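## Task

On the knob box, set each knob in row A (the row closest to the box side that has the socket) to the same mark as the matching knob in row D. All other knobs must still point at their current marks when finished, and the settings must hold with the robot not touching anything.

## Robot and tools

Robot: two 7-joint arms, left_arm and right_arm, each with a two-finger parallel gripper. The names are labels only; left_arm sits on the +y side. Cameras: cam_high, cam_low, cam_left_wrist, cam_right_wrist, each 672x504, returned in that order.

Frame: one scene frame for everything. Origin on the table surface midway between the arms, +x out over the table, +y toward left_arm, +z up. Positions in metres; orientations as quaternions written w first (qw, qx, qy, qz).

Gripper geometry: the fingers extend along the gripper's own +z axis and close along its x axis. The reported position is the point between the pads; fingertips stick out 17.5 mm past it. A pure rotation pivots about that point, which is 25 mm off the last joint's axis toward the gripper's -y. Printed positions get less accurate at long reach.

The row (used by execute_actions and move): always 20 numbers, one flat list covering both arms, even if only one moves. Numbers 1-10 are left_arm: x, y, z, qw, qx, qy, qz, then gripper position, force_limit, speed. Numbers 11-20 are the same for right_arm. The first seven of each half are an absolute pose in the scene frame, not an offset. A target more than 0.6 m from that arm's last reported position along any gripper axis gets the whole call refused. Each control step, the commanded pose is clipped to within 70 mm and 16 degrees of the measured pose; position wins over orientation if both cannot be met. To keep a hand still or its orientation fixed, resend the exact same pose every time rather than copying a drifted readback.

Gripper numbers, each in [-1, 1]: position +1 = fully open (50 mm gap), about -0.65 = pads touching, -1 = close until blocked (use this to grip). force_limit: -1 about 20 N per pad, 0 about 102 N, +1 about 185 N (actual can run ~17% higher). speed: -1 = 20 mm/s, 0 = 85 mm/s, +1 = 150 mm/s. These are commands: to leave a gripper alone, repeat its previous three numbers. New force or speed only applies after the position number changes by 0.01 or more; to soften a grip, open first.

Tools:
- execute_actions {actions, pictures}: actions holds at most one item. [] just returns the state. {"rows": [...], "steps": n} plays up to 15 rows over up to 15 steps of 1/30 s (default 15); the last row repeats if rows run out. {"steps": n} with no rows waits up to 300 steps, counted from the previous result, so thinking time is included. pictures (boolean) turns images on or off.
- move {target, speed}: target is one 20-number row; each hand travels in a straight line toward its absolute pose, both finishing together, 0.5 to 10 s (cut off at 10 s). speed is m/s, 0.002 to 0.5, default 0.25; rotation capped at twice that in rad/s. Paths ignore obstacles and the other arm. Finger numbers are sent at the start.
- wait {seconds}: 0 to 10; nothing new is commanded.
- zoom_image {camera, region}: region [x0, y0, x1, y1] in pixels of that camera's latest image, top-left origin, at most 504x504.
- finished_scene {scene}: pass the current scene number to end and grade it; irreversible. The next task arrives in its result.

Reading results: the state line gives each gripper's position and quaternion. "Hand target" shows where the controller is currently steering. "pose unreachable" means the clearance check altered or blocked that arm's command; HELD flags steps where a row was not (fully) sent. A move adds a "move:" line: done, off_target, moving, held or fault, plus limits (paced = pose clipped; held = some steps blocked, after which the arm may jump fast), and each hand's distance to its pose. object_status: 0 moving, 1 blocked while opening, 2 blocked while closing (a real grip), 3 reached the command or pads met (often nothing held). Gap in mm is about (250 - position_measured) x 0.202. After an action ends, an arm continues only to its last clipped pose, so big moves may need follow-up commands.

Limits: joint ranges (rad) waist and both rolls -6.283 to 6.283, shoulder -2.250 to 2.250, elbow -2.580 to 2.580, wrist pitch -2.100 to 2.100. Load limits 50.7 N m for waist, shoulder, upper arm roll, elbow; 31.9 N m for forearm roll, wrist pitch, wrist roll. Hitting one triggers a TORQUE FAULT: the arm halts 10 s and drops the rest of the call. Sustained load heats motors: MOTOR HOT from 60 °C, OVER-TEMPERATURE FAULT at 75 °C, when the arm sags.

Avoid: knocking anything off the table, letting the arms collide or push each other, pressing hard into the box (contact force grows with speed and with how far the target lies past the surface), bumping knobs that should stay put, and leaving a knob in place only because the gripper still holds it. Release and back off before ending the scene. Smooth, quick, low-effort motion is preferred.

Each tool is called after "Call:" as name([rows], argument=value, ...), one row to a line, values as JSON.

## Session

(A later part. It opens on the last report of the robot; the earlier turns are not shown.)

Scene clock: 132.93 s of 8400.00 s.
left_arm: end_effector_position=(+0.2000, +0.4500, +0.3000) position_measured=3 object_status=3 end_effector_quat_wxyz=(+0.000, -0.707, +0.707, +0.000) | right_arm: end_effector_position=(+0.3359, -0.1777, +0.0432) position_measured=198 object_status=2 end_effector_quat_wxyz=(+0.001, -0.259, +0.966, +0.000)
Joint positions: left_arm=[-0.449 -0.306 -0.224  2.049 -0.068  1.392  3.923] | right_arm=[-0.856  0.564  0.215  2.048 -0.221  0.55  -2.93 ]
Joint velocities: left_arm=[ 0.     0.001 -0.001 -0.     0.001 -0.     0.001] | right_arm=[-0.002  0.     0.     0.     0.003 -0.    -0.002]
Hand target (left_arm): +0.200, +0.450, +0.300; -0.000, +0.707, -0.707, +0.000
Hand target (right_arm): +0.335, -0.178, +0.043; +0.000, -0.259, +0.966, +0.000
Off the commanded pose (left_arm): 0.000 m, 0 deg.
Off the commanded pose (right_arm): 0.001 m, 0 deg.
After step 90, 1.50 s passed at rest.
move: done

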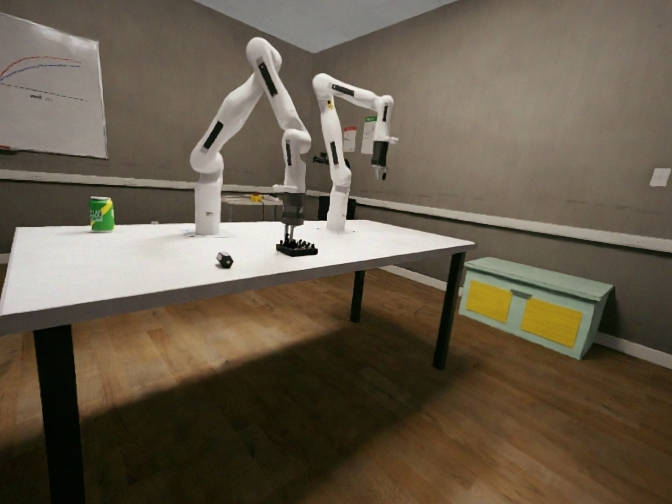

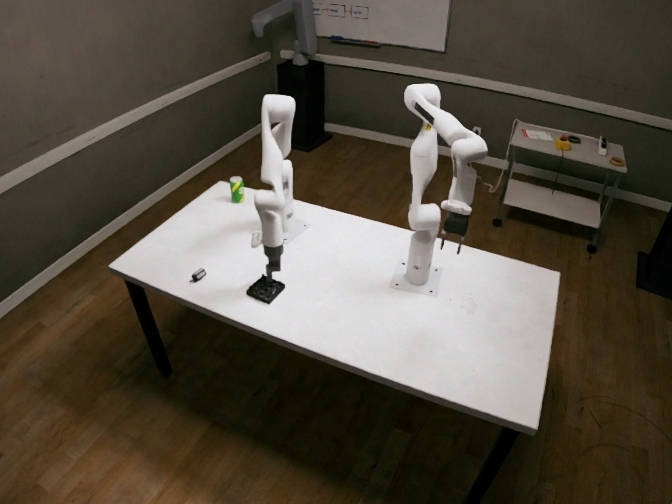

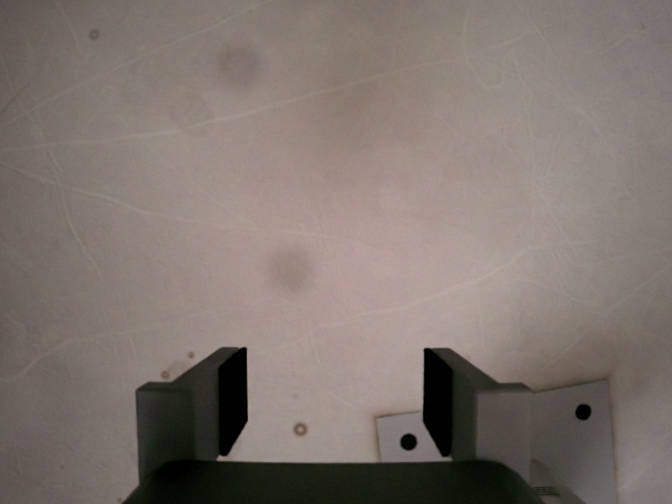

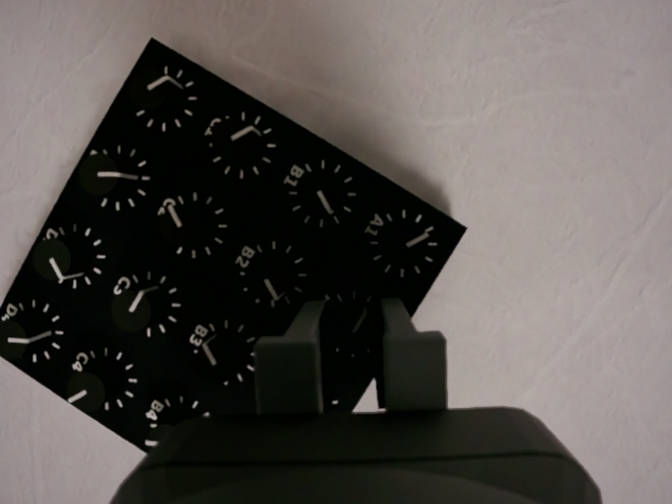

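Call:
move(target=[0.2,0.45,0.3,0,0.7071,-0.7071,0,1,-0.5,0,0.3355,-0.178,0.043,0,-0.2588,-0.9659,0,-1,-0.8,-0.7], speed=0.2)

Call:
zoom_image(camera="cam_right_wrist", region=[100, 150, 500, 450])

Scene clock: 142.57 s of 8400.00 s.
left_arm: end_effector_position=(+0.2000, +0.4500, +0.3000) position_measured=3 object_status=3 end_effector_quat_wxyz=(+0.000, -0.707, +0.707, +0.000) | right_arm: end_effector_position=(+0.3363, -0.1778, +0.0433) position_measured=198 object_status=2 end_effector_quat_wxyz=(+0.001, +0.259, +0.966, +0.001)
Joint positions: left_arm=[-0.449 -0.306 -0.224  2.049 -0.068  1.392  3.923] | right_arm=[-1.021  0.642  0.508  1.98  -0.508  0.644 -3.675]
Joint velocities: left_arm=[-0.     0.001 -0.001 -0.     0.001 -0.    -0.   ] | right_arm=[-0.001 -0.002 -0.001 -0.     0.003  0.    -0.001]
Hand target (left_arm): +0.200, +0.450, +0.300; +0.000, +0.707, -0.707, +0.000
Hand target (right_arm): +0.336, -0.178, +0.043; -0.000, +0.259, +0.966, +0.000
Off the commanded pose (left_arm): 0.000 m, 0 deg.
Off the commanded pose (right_arm): 0.001 m, 0 deg.
After step 90, 3.73 s passed at rest.
move: done

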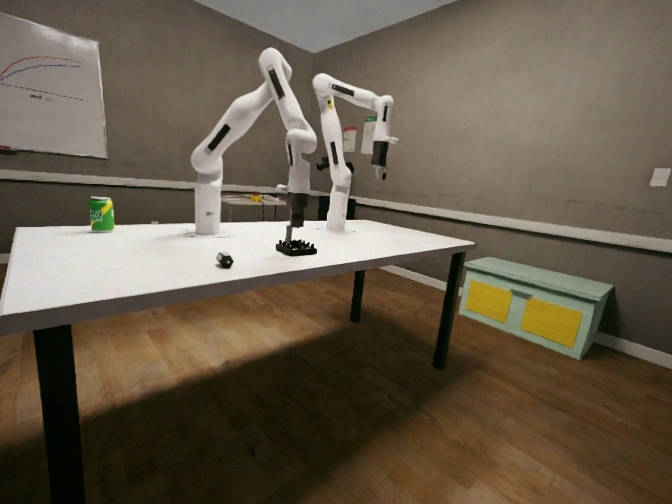

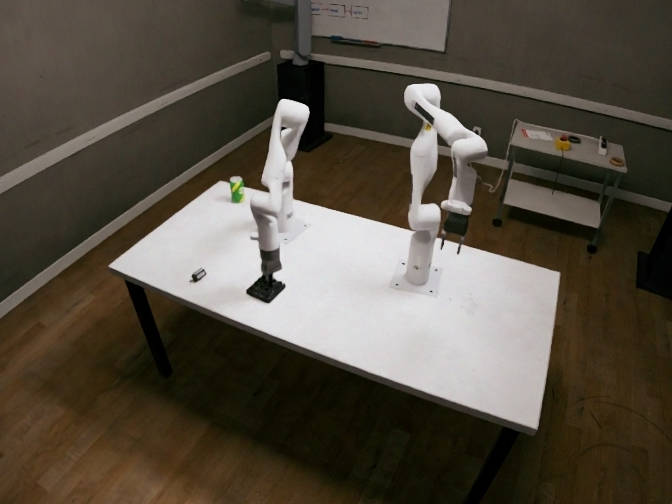

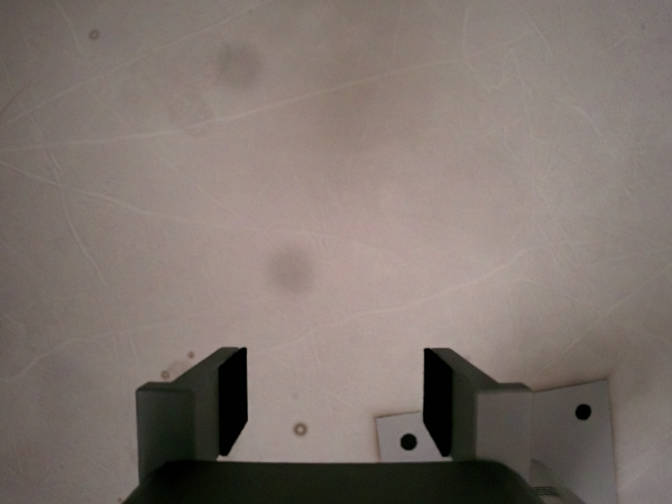

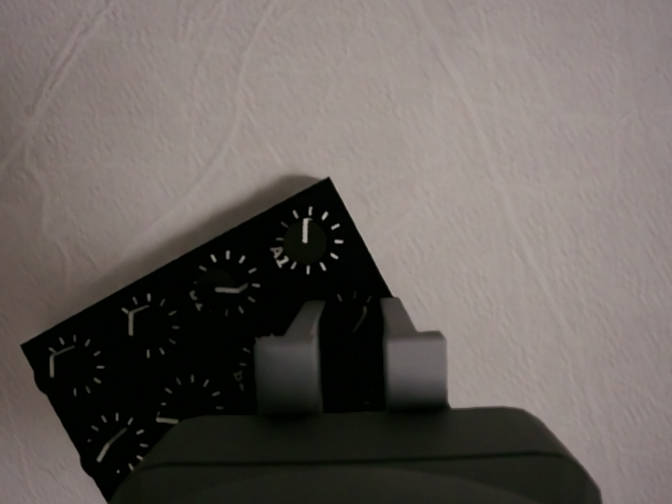

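Region (100, 150, 500, 450) of cam_right_wrist's 672x504 image, scaled by 1.260; it fills the top 378 rows of this view, and the rest is white.

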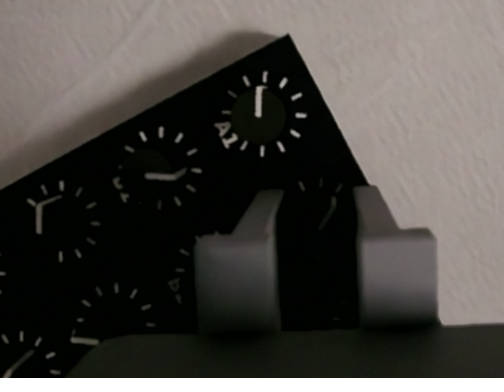

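Call:
move(target=[0.2,0.45,0.3,0,0.7071,-0.7071,0,1,-0.5,0,0.3363,-0.1778,0.043,0,-0.2588,-0.9659,0,-0.1,-0.8,-0.3])

Call:
move(target=[0.2,0.45,0.3,0,0.7071,-0.7071,0,1,-0.5,0,0.3363,-0.1778,0.065,0,-0.2588,-0.9659,0,-0.1,-0.8,-0.3], speed=0.05)

Call:
move(target=[0.2,0.45,0.3,0,0.7071,-0.7071,0,1,-0.5,0,0.338,-0.122,0.065,0,0.7071,-0.7071,0,-0.1,-0.8,-0.3], speed=0.4)

Scene clock: 152.60 s of 8400.00 s.
left_arm: end_effector_position=(+0.2000, +0.4500, +0.3000) position_measured=3 object_status=3 end_effector_quat_wxyz=(+0.000, -0.707, +0.707, +0.000) | right_arm: end_effector_position=(+0.3363, -0.1778, +0.0430) position_measured=167 object_status=3 end_effector_quat_wxyz=(+0.000, +0.259, +0.966, +0.000)
Joint positions: left_arm=[-0.449 -0.306 -0.224  2.049 -0.068  1.392  3.923] | right_arm=[-1.021  0.644  0.509  1.978 -0.507  0.646 -3.676]
Joint velocities: left_arm=[-0.001  0.001  0.     0.001 -0.001  0.     0.001] | right_arm=[ 0.    -0.001  0.     0.    -0.003  0.001  0.   ]
Hand target (left_arm): +0.200, +0.450, +0.300; +0.000, +0.707, -0.707, +0.000
Hand target (right_arm): +0.336, -0.178, +0.043; +0.000, +0.259, +0.966, -0.000
Off the commanded pose (left_arm): 0.000 m, 0 deg.
Off the commanded pose (right_arm): 0.000 m, 0 deg.
After step 90, 6.33 s passed at rest.
move: done

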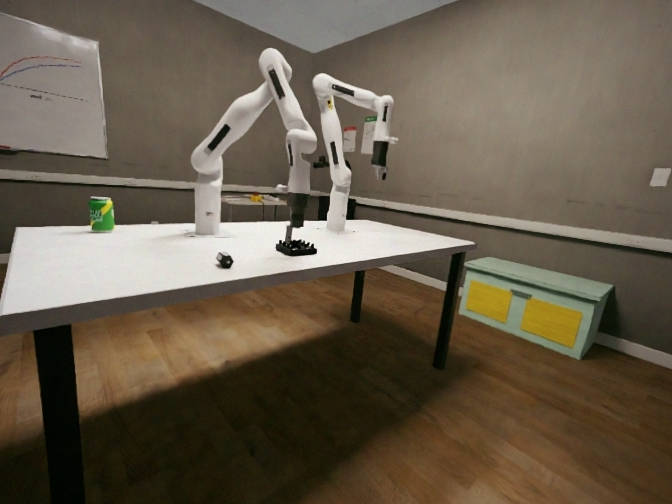

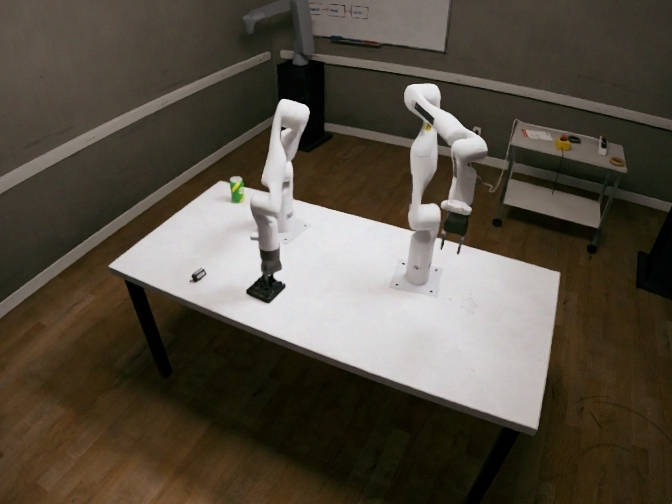

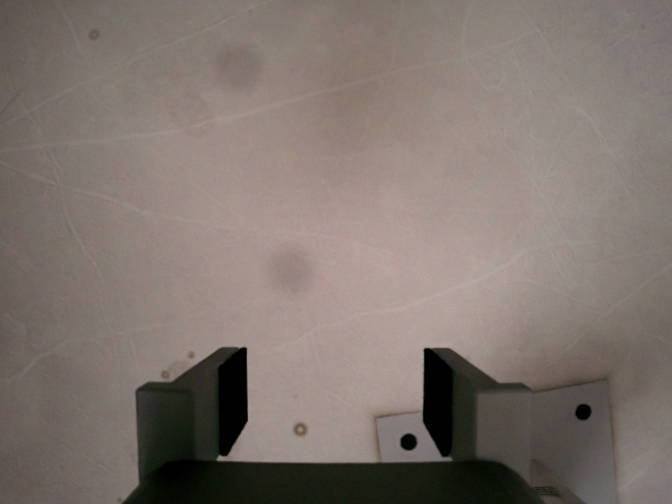

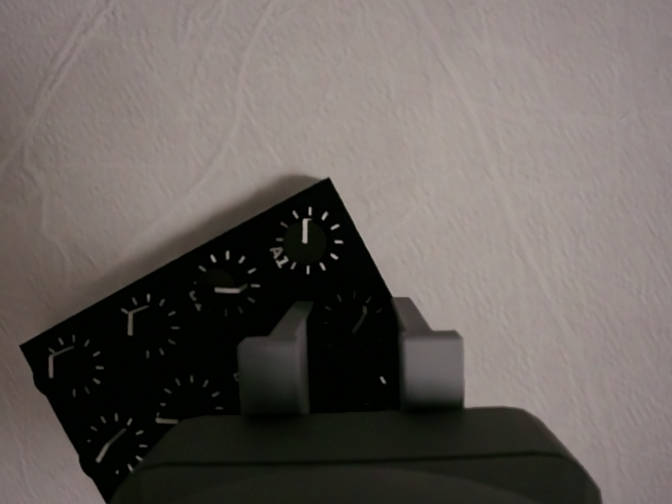

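Scene clock: 153.30 s of 8400.00 s.
left_arm: end_effector_position=(+0.2000, +0.4500, +0.3000) position_measured=3 object_status=3 end_effector_quat_wxyz=(+0.000, -0.707, +0.707, +0.000) | right_arm: end_effector_position=(+0.3363, -0.1780, +0.0649) position_measured=167 object_status=3 end_effector_quat_wxyz=(-0.000, +0.259, +0.966, -0.000)
Joint positions: left_arm=[-0.449 -0.306 -0.224  2.049 -0.068  1.392  3.923] | right_arm=[-1.048  0.603  0.546  1.961 -0.471  0.705 -3.706]
Joint velocities: left_arm=[ 0.    -0.    -0.003  0.001  0.001  0.     0.001] | right_arm=[-0.003 -0.005 -0.002 -0.     0.001  0.    -0.001]
Hand target (left_arm): +0.200, +0.450, +0.300; +0.000, +0.707, -0.707, +0.000
Hand target (right_arm): +0.336, -0.178, +0.065; -0.000, +0.259, +0.966, -0.000
Off the commanded pose (left_arm): 0.000 m, 0 deg.
Off the commanded pose (right_arm): 0.000 m, 0 deg.
move: done

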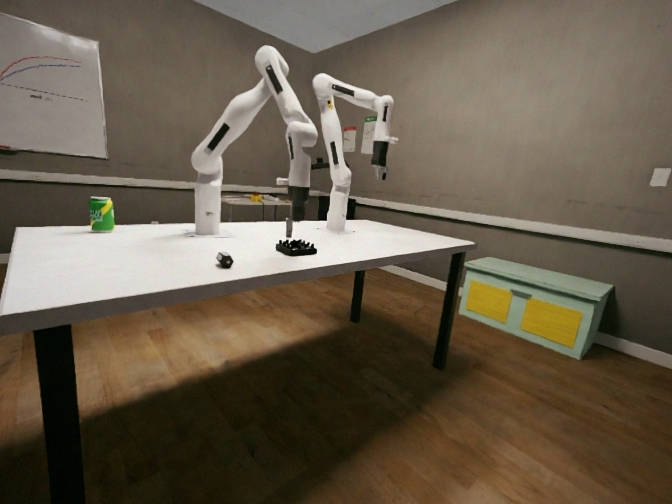

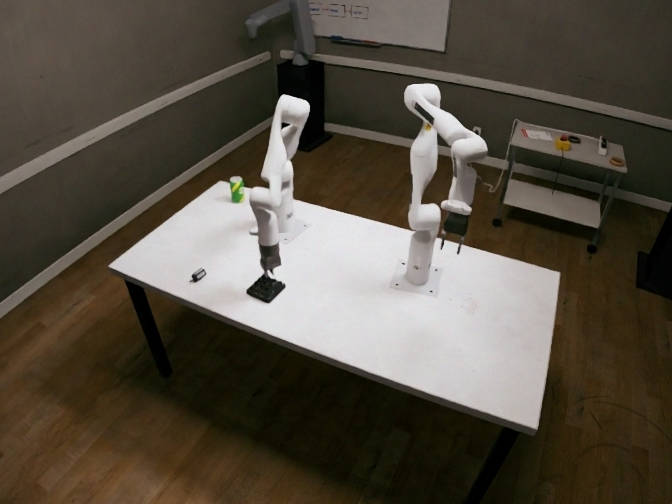

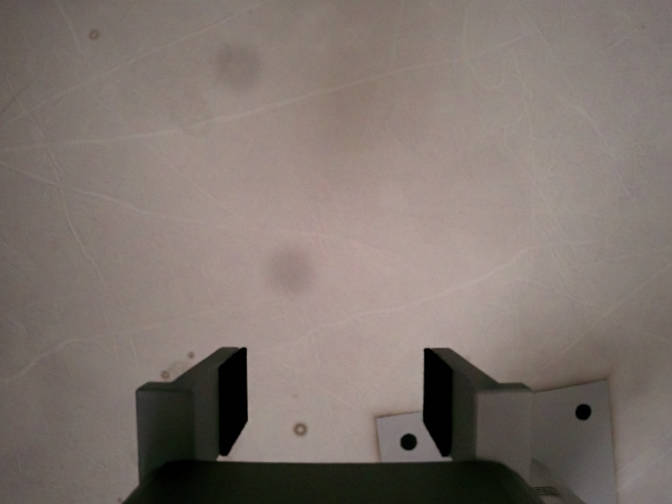

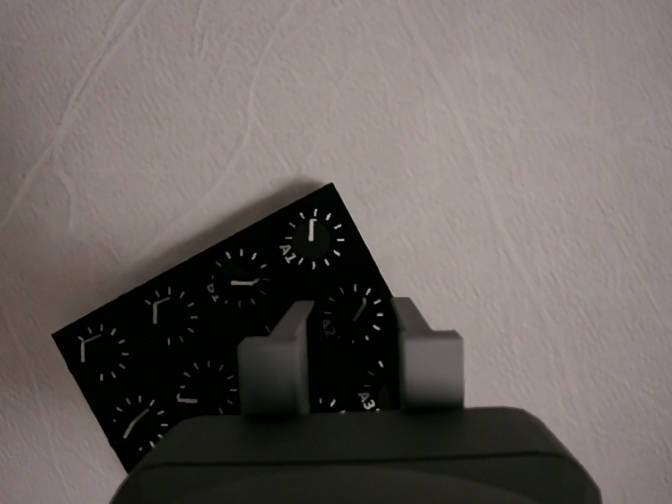

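Scene clock: 156.30 s of 8400.00 s.
left_arm: end_effector_position=(+0.2000, +0.4500, +0.3000) position_measured=3 object_status=3 end_effector_quat_wxyz=(+0.000, -0.707, +0.707, +0.000) | right_arm: end_effector_position=(+0.3379, -0.1223, +0.0647) position_measured=167 object_status=3 end_effector_quat_wxyz=(+0.001, +0.707, -0.707, +0.001)
Joint positions: left_arm=[-0.449 -0.306 -0.224  2.049 -0.068  1.392  3.923] | right_arm=[-0.763  0.518 -0.038  1.997  0.034  0.628 -2.22 ]
Joint velocities: left_arm=[ 0.     0.    -0.     0.001  0.     0.     0.   ] | right_arm=[ 0.006 -0.     0.006  0.    -0.004 -0.     0.003]
Hand target (left_arm): +0.200, +0.450, +0.300; +0.000, +0.707, -0.707, +0.000
Hand target (right_arm): +0.338, -0.123, +0.065; +0.001, +0.707, -0.707, +0.001
Off the commanded pose (left_arm): 0.000 m, 0 deg.
Off the commanded pose (right_arm): 0.000 m, 0 deg.
move: done

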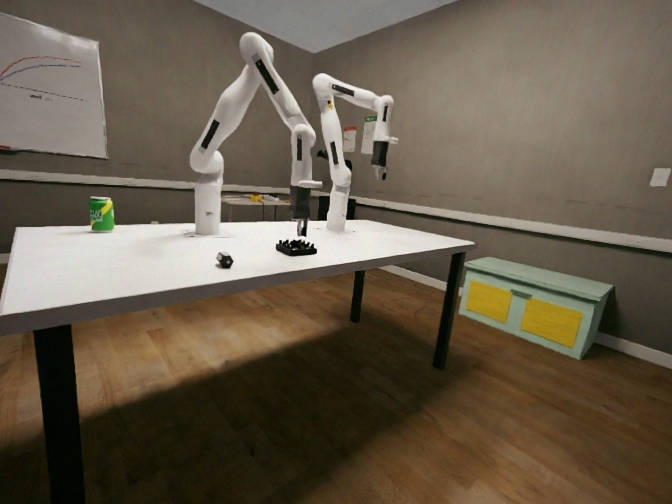

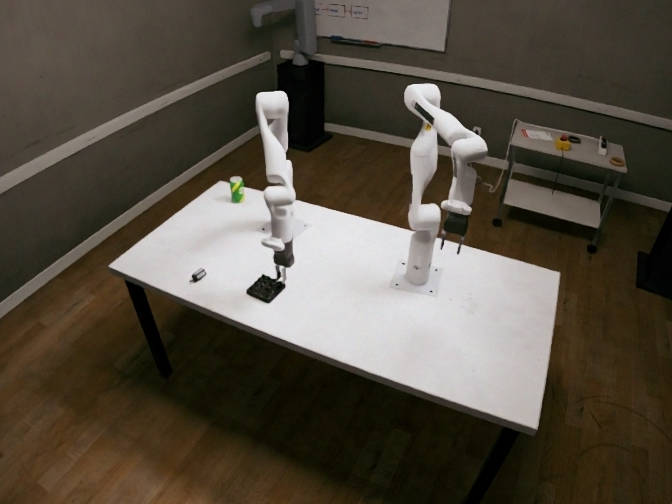

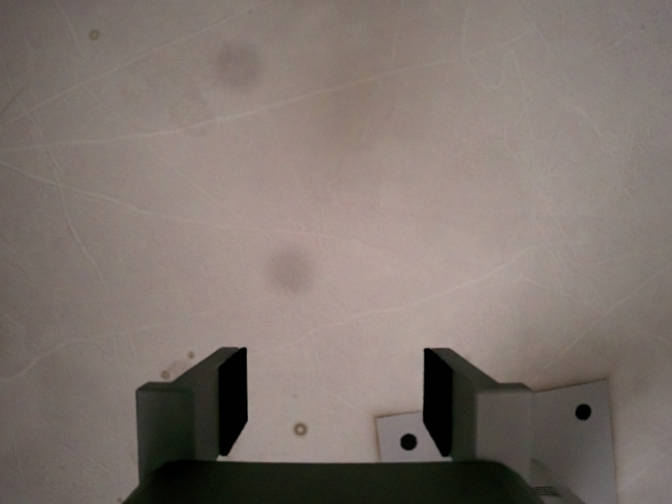

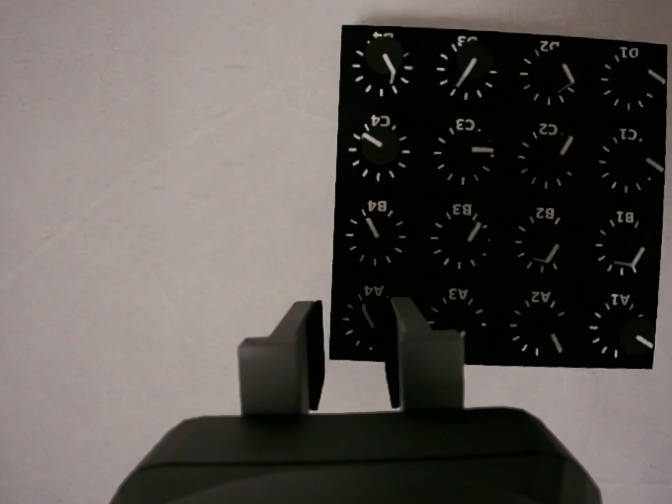

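Call:
move(target=[0.2,0.45,0.3,0,0.7071,-0.7071,0,1,-0.5,0,0.337,-0.128,0.056,0,0,-1,0,-0.1,-0.8,-0.3], speed=0.4)

Call:
zoom_image(camera="cam_right_wrist", region=[250, 240, 460, 420])

Scene clock: 165.33 s of 8400.00 s.
left_arm: end_effector_position=(+0.2000, +0.4500, +0.3000) position_measured=3 object_status=3 end_effector_quat_wxyz=(+0.000, -0.707, +0.707, +0.000) | right_arm: end_effector_position=(+0.3371, -0.1278, +0.0563) position_measured=167 object_status=3 end_effector_quat_wxyz=(+0.000, +0.000, +1.000, +0.001)
Joint positions: left_arm=[-0.449 -0.306 -0.224  2.049 -0.068  1.392  3.923] | right_arm=[-1.067  0.615  0.399  1.915 -0.365  0.682 -3.417]
Joint velocities: left_arm=[ 0. -0.  0. -0.  0. -0.  0.] | right_arm=[-0.004  0.003 -0.004 -0.     0.002 -0.001 -0.002]
Hand target (left_arm): +0.200, +0.450, +0.300; +0.000, +0.707, -0.707, +0.000
Hand target (right_arm): +0.337, -0.128, +0.056; -0.000, -0.000, +1.000, +0.000
Off the commanded pose (left_arm): 0.000 m, 0 deg.
Off the commanded pose (right_arm): 0.000 m, 0 deg.
After step 90, 3.70 s passed at rest.
move: done

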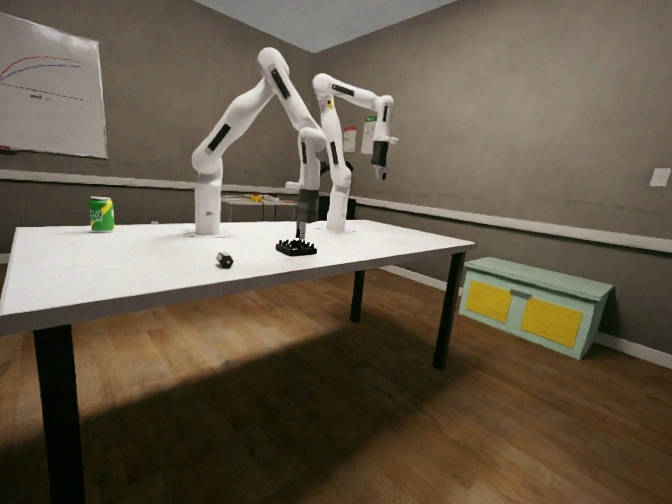

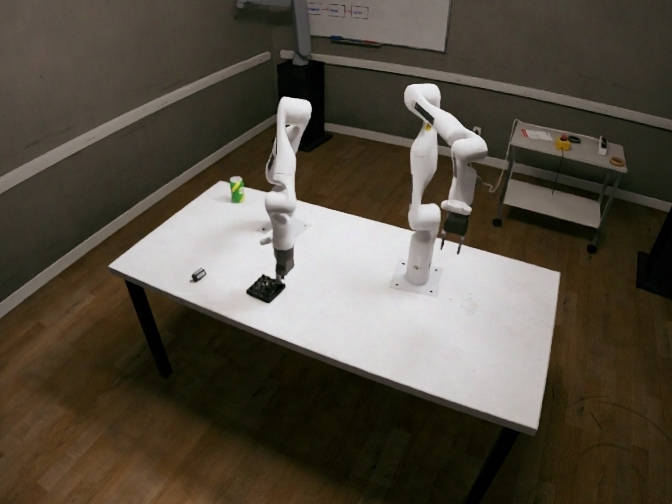

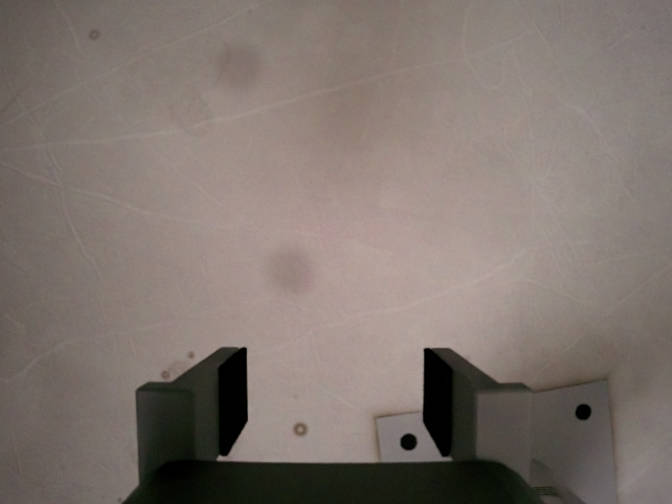

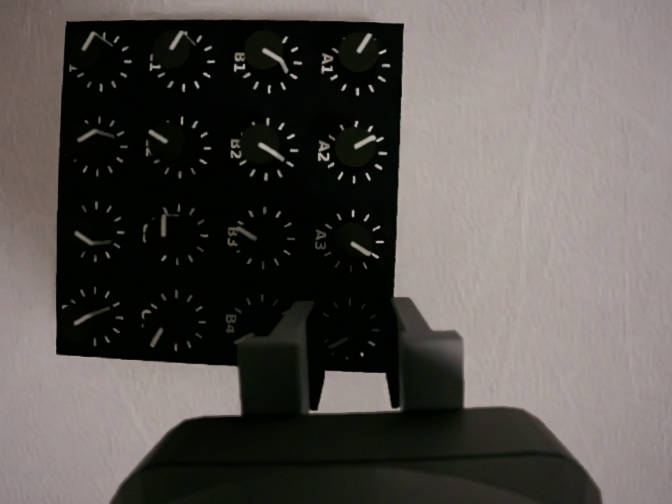

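Region (250, 240, 460, 420) of cam_right_wrist's 672x504 image, scaled by 2.400; it fills the top 432 rows of this view, and the rest is white.

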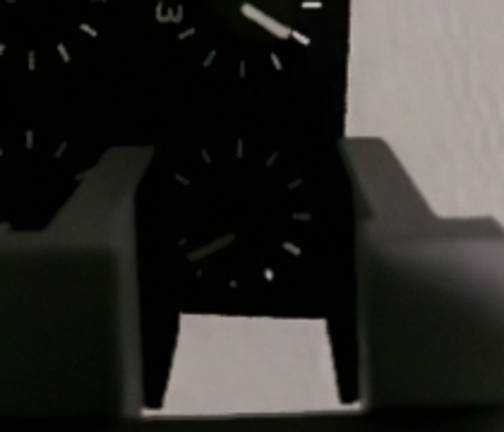

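Call:
move(target=[0.2,0.45,0.3,0,0.7071,-0.7071,0,1,-0.5,0,0.339,-0.1247,0.054,0,0,-1,0,-0.1,-0.8,-0.3], speed=0.03)

Call:
move(target=[0.2,0.45,0.3,0,0.7071,-0.7071,0,1,-0.5,0,0.339,-0.1247,0.043,0,0,-1,0,-0.1,-0.8,-0.3], speed=0.02)

Call:
zoom_image(camera="cam_right_wrist", region=[250, 240, 460, 420])

Scene clock: 174.60 s of 8400.00 s.
left_arm: end_effector_position=(+0.2000, +0.4500, +0.3000) position_measured=3 object_status=3 end_effector_quat_wxyz=(+0.000, -0.707, +0.707, +0.000) | right_arm: end_effector_position=(+0.3390, -0.1247, +0.0540) position_measured=167 object_status=3 end_effector_quat_wxyz=(+0.000, -0.000, +1.000, +0.000)
Joint positions: left_arm=[-0.449 -0.306 -0.224  2.049 -0.068  1.392  3.923] | right_arm=[-1.069  0.625  0.397  1.905 -0.367  0.683 -3.42 ]
Joint velocities: left_arm=[-0.     0.    -0.    -0.     0.001 -0.     0.   ] | right_arm=[ 0.     0.001 -0.     0.    -0.    -0.001 -0.   ]
Hand target (left_arm): +0.200, +0.450, +0.300; +0.000, +0.707, -0.707, +0.000
Hand target (right_arm): +0.339, -0.125, +0.054; +0.000, -0.000, +1.000, -0.000
Off the commanded pose (left_arm): 0.000 m, 0 deg.
Off the commanded pose (right_arm): 0.000 m, 0 deg.
After step 90, 5.57 s passed at rest.
move: done

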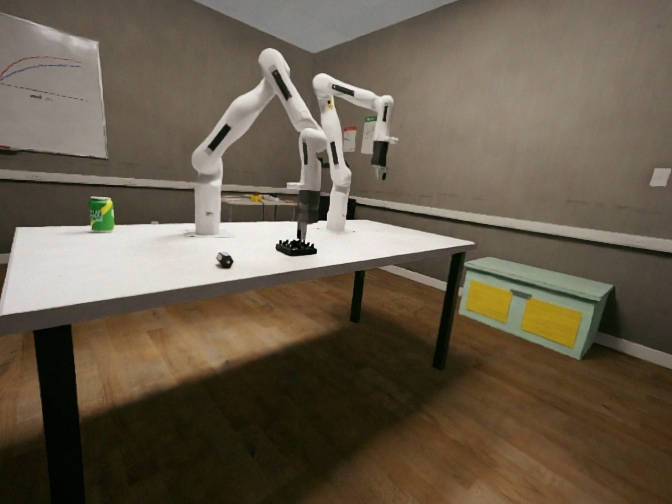

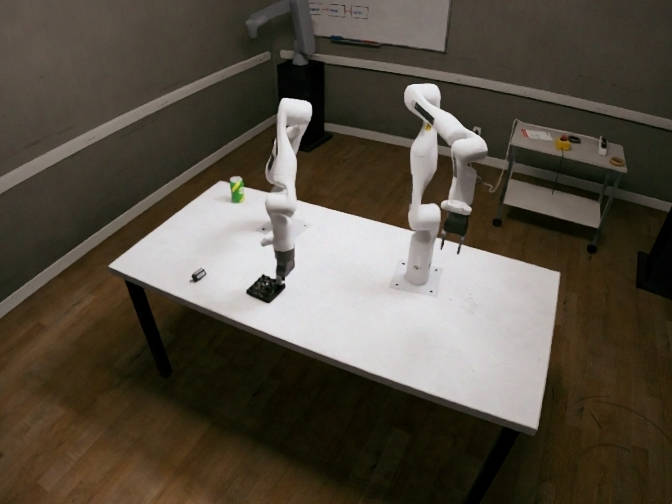

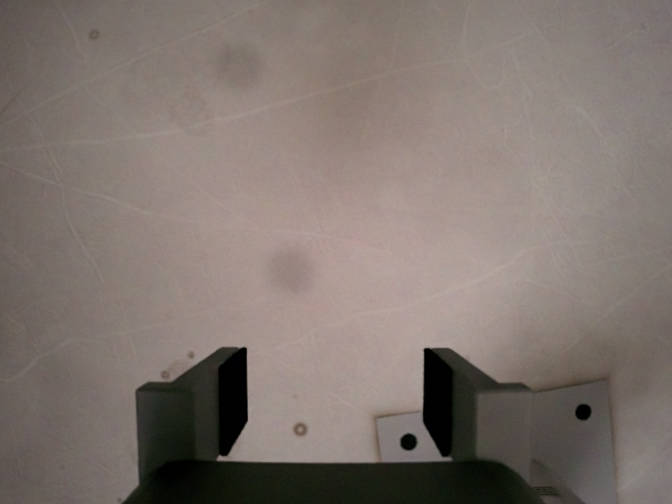

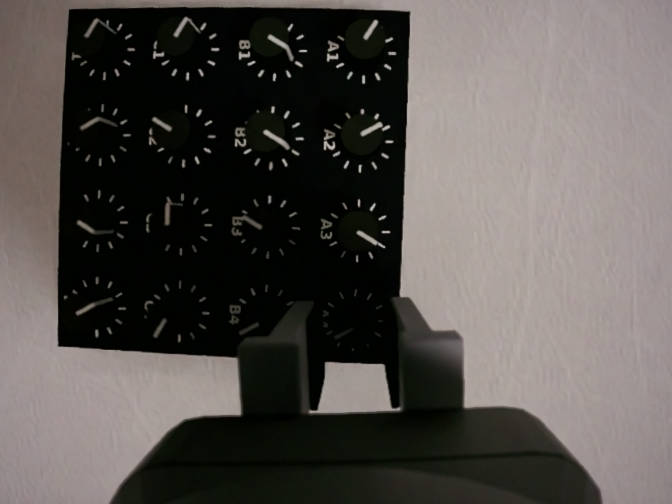

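Scene clock: 175.37 s of 8400.00 s.
left_arm: end_effector_position=(+0.2000, +0.4500, +0.3000) position_measured=3 object_status=3 end_effector_quat_wxyz=(+0.000, -0.707, +0.707, +0.000) | right_arm: end_effector_position=(+0.3390, -0.1246, +0.0431) position_measured=167 object_status=3 end_effector_quat_wxyz=(+0.000, -0.000, +1.000, +0.000)
Joint positions: left_arm=[-0.449 -0.306 -0.224  2.049 -0.068  1.392  3.923] | right_arm=[-1.059  0.646  0.383  1.913 -0.38   0.653 -3.409]
Joint velocities: left_arm=[ 0.     0.002  0.002 -0.     0.001  0.     0.   ] | right_arm=[ 0.001  0.001 -0.    -0.    -0.    -0.001  0.   ]
Hand target (left_arm): +0.200, +0.450, +0.300; +0.000, +0.707, -0.707, +0.000
Hand target (right_arm): +0.339, -0.125, +0.043; +0.000, -0.000, +1.000, +0.000
Off the commanded pose (left_arm): 0.000 m, 0 deg.
Off the commanded pose (right_arm): 0.000 m, 0 deg.
move: done

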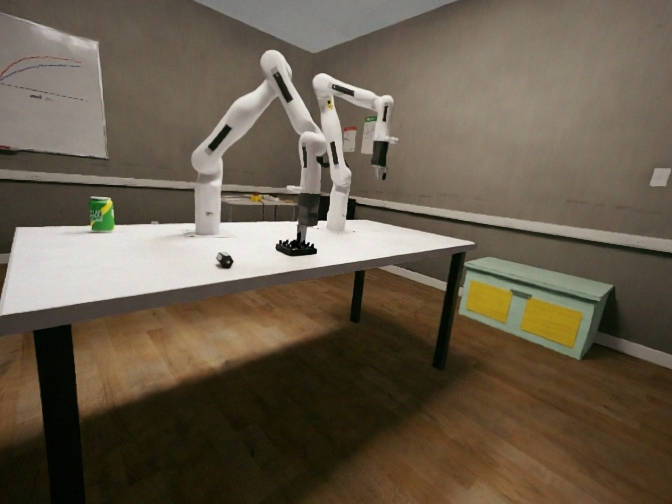

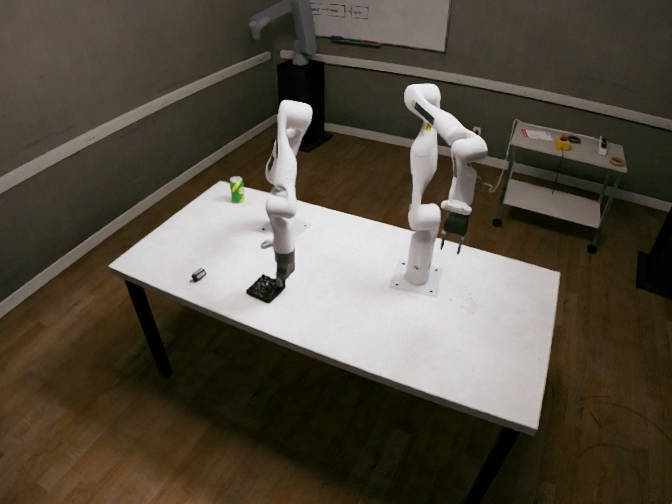

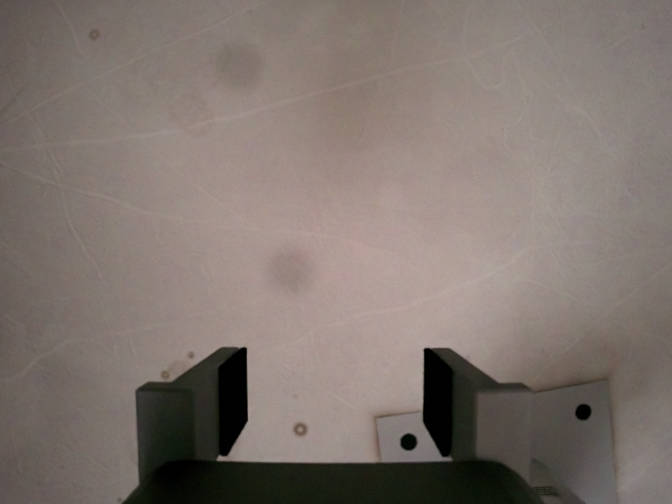

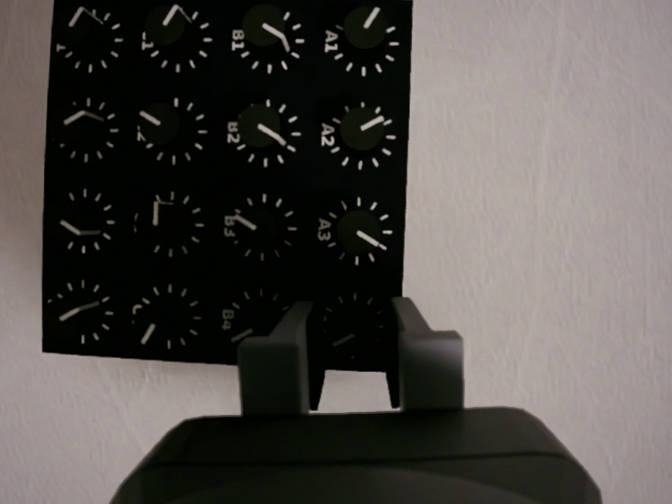

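Region (250, 240, 460, 420) of cam_right_wrist's 672x504 image, scaled by 2.400; it fills the top 432 rows of this view, and the rest is white.

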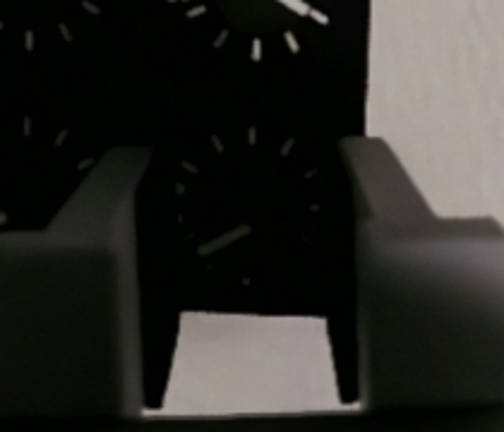

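Call:
move(target=[0.2,0.45,0.3,0,0.7071,-0.7071,0,1,-0.5,0,0.339,-0.1247,0.043,0,0,-1,0,-1,-0.8,-0.7])

Call:
move(target=[0.2,0.45,0.3,0,0.7071,-0.7071,0,1,-0.5,0,0.338,-0.1265,0.043,0,0.7071,-0.7071,0,-1,-0.8,-0.7], speed=0.25)

Scene clock: 184.87 s of 8400.00 s.
left_arm: end_effector_position=(+0.2000, +0.4500, +0.3000) position_measured=3 object_status=3 end_effector_quat_wxyz=(+0.000, -0.707, +0.707, +0.000) | right_arm: end_effector_position=(+0.3389, -0.1247, +0.0430) position_measured=198 object_status=2 end_effector_quat_wxyz=(-0.000, -0.000, +1.000, -0.000)
Joint positions: left_arm=[-0.449 -0.306 -0.224  2.049 -0.068  1.392  3.923] | right_arm=[-1.059  0.646  0.383  1.913 -0.38   0.654 -3.409]
Joint velocities: left_arm=[ 0.    -0.     0.    -0.     0.001  0.    -0.001] | right_arm=[ 0.    -0.001  0.001 -0.    -0.    -0.    -0.   ]
Hand target (left_arm): +0.200, +0.450, +0.300; +0.000, +0.707, -0.707, +0.000
Hand target (right_arm): +0.339, -0.125, +0.043; -0.000, +0.000, +1.000, +0.000
Off the commanded pose (left_arm): 0.000 m, 0 deg.
Off the commanded pose (right_arm): 0.000 m, 0 deg.
After step 90, 5.80 s passed at rest.
move: done

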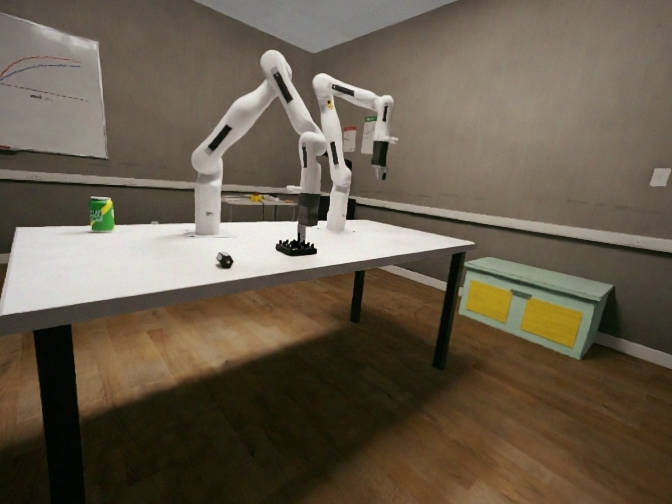

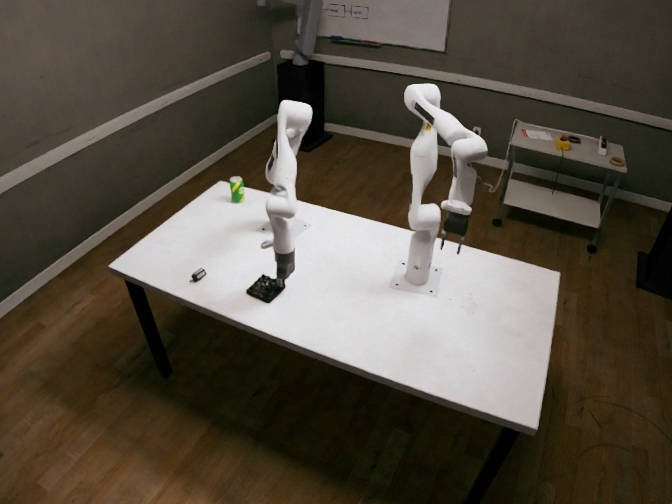

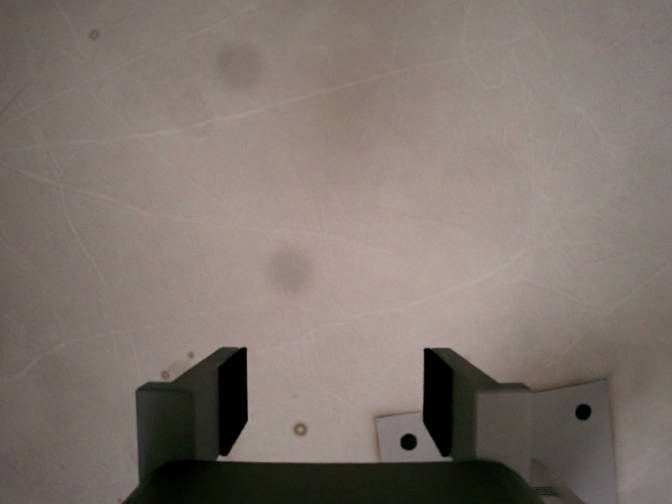

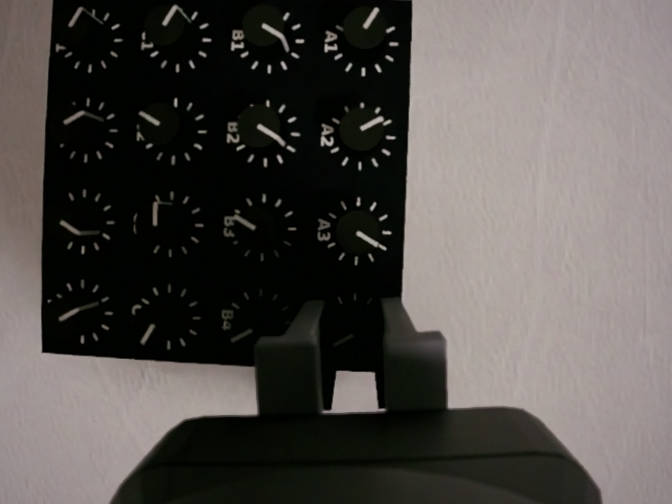

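Scene clock: 188.33 s of 8400.00 s.
left_arm: end_effector_position=(+0.2000, +0.4500, +0.3000) position_measured=3 object_status=3 end_effector_quat_wxyz=(+0.000, -0.707, +0.707, -0.000) | right_arm: end_effector_position=(+0.3363, -0.1278, +0.0426) position_measured=198 object_status=2 end_effector_quat_wxyz=(+0.002, +0.707, -0.707, +0.000)
Joint positions: left_arm=[-0.449 -0.306 -0.224  2.049 -0.068  1.392  3.923] | right_arm=[-0.739  0.562 -0.056  2.025  0.058  0.562 -2.234]
Joint velocities: left_arm=[-0.     0.001 -0.001  0.001 -0.001  0.     0.   ] | right_arm=[ 0.003 -0.    -0.001  0.    -0.003 -0.001  0.003]
Hand target (left_arm): +0.200, +0.450, +0.300; -0.000, +0.707, -0.707, +0.000
Hand target (right_arm): +0.338, -0.127, +0.043; +0.000, +0.707, -0.707, +0.000
Off the commanded pose (left_arm): 0.000 m, 0 deg.
Off the commanded pose (right_arm): 0.002 m, 0 deg.
move: done

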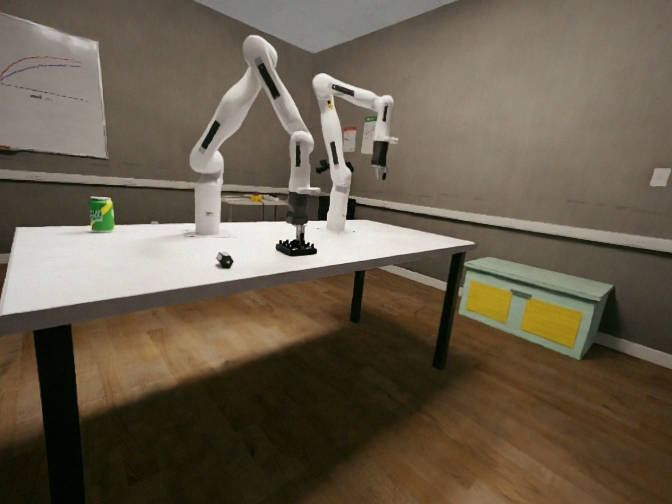

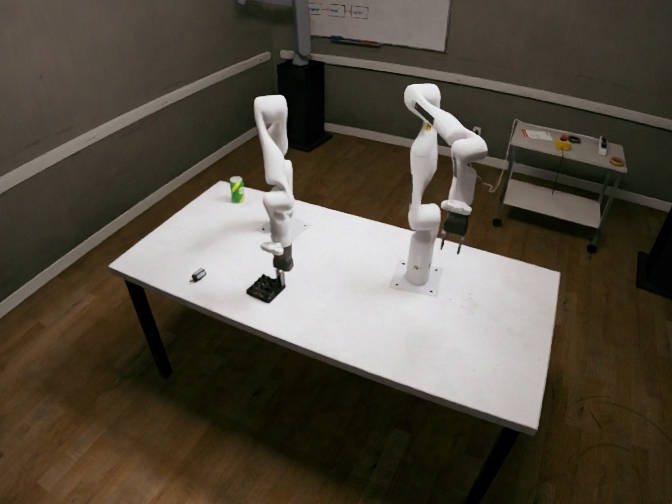

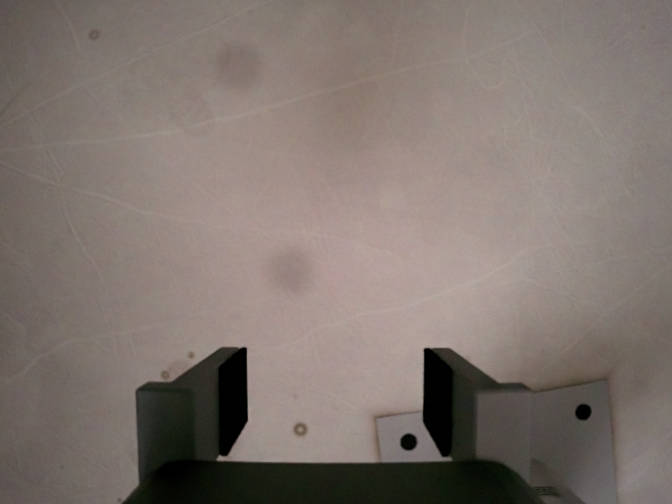

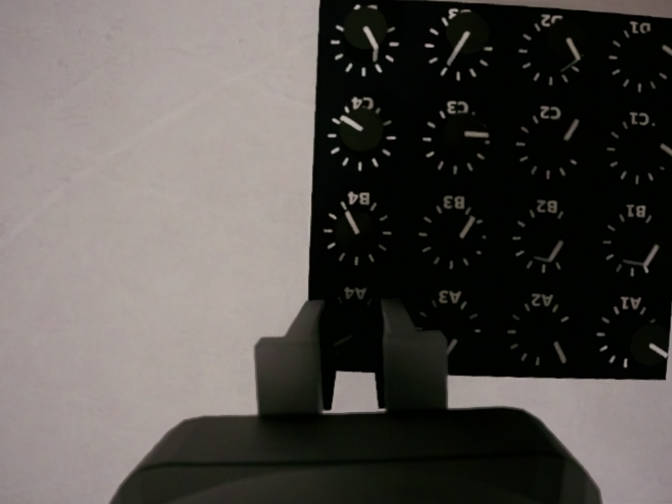

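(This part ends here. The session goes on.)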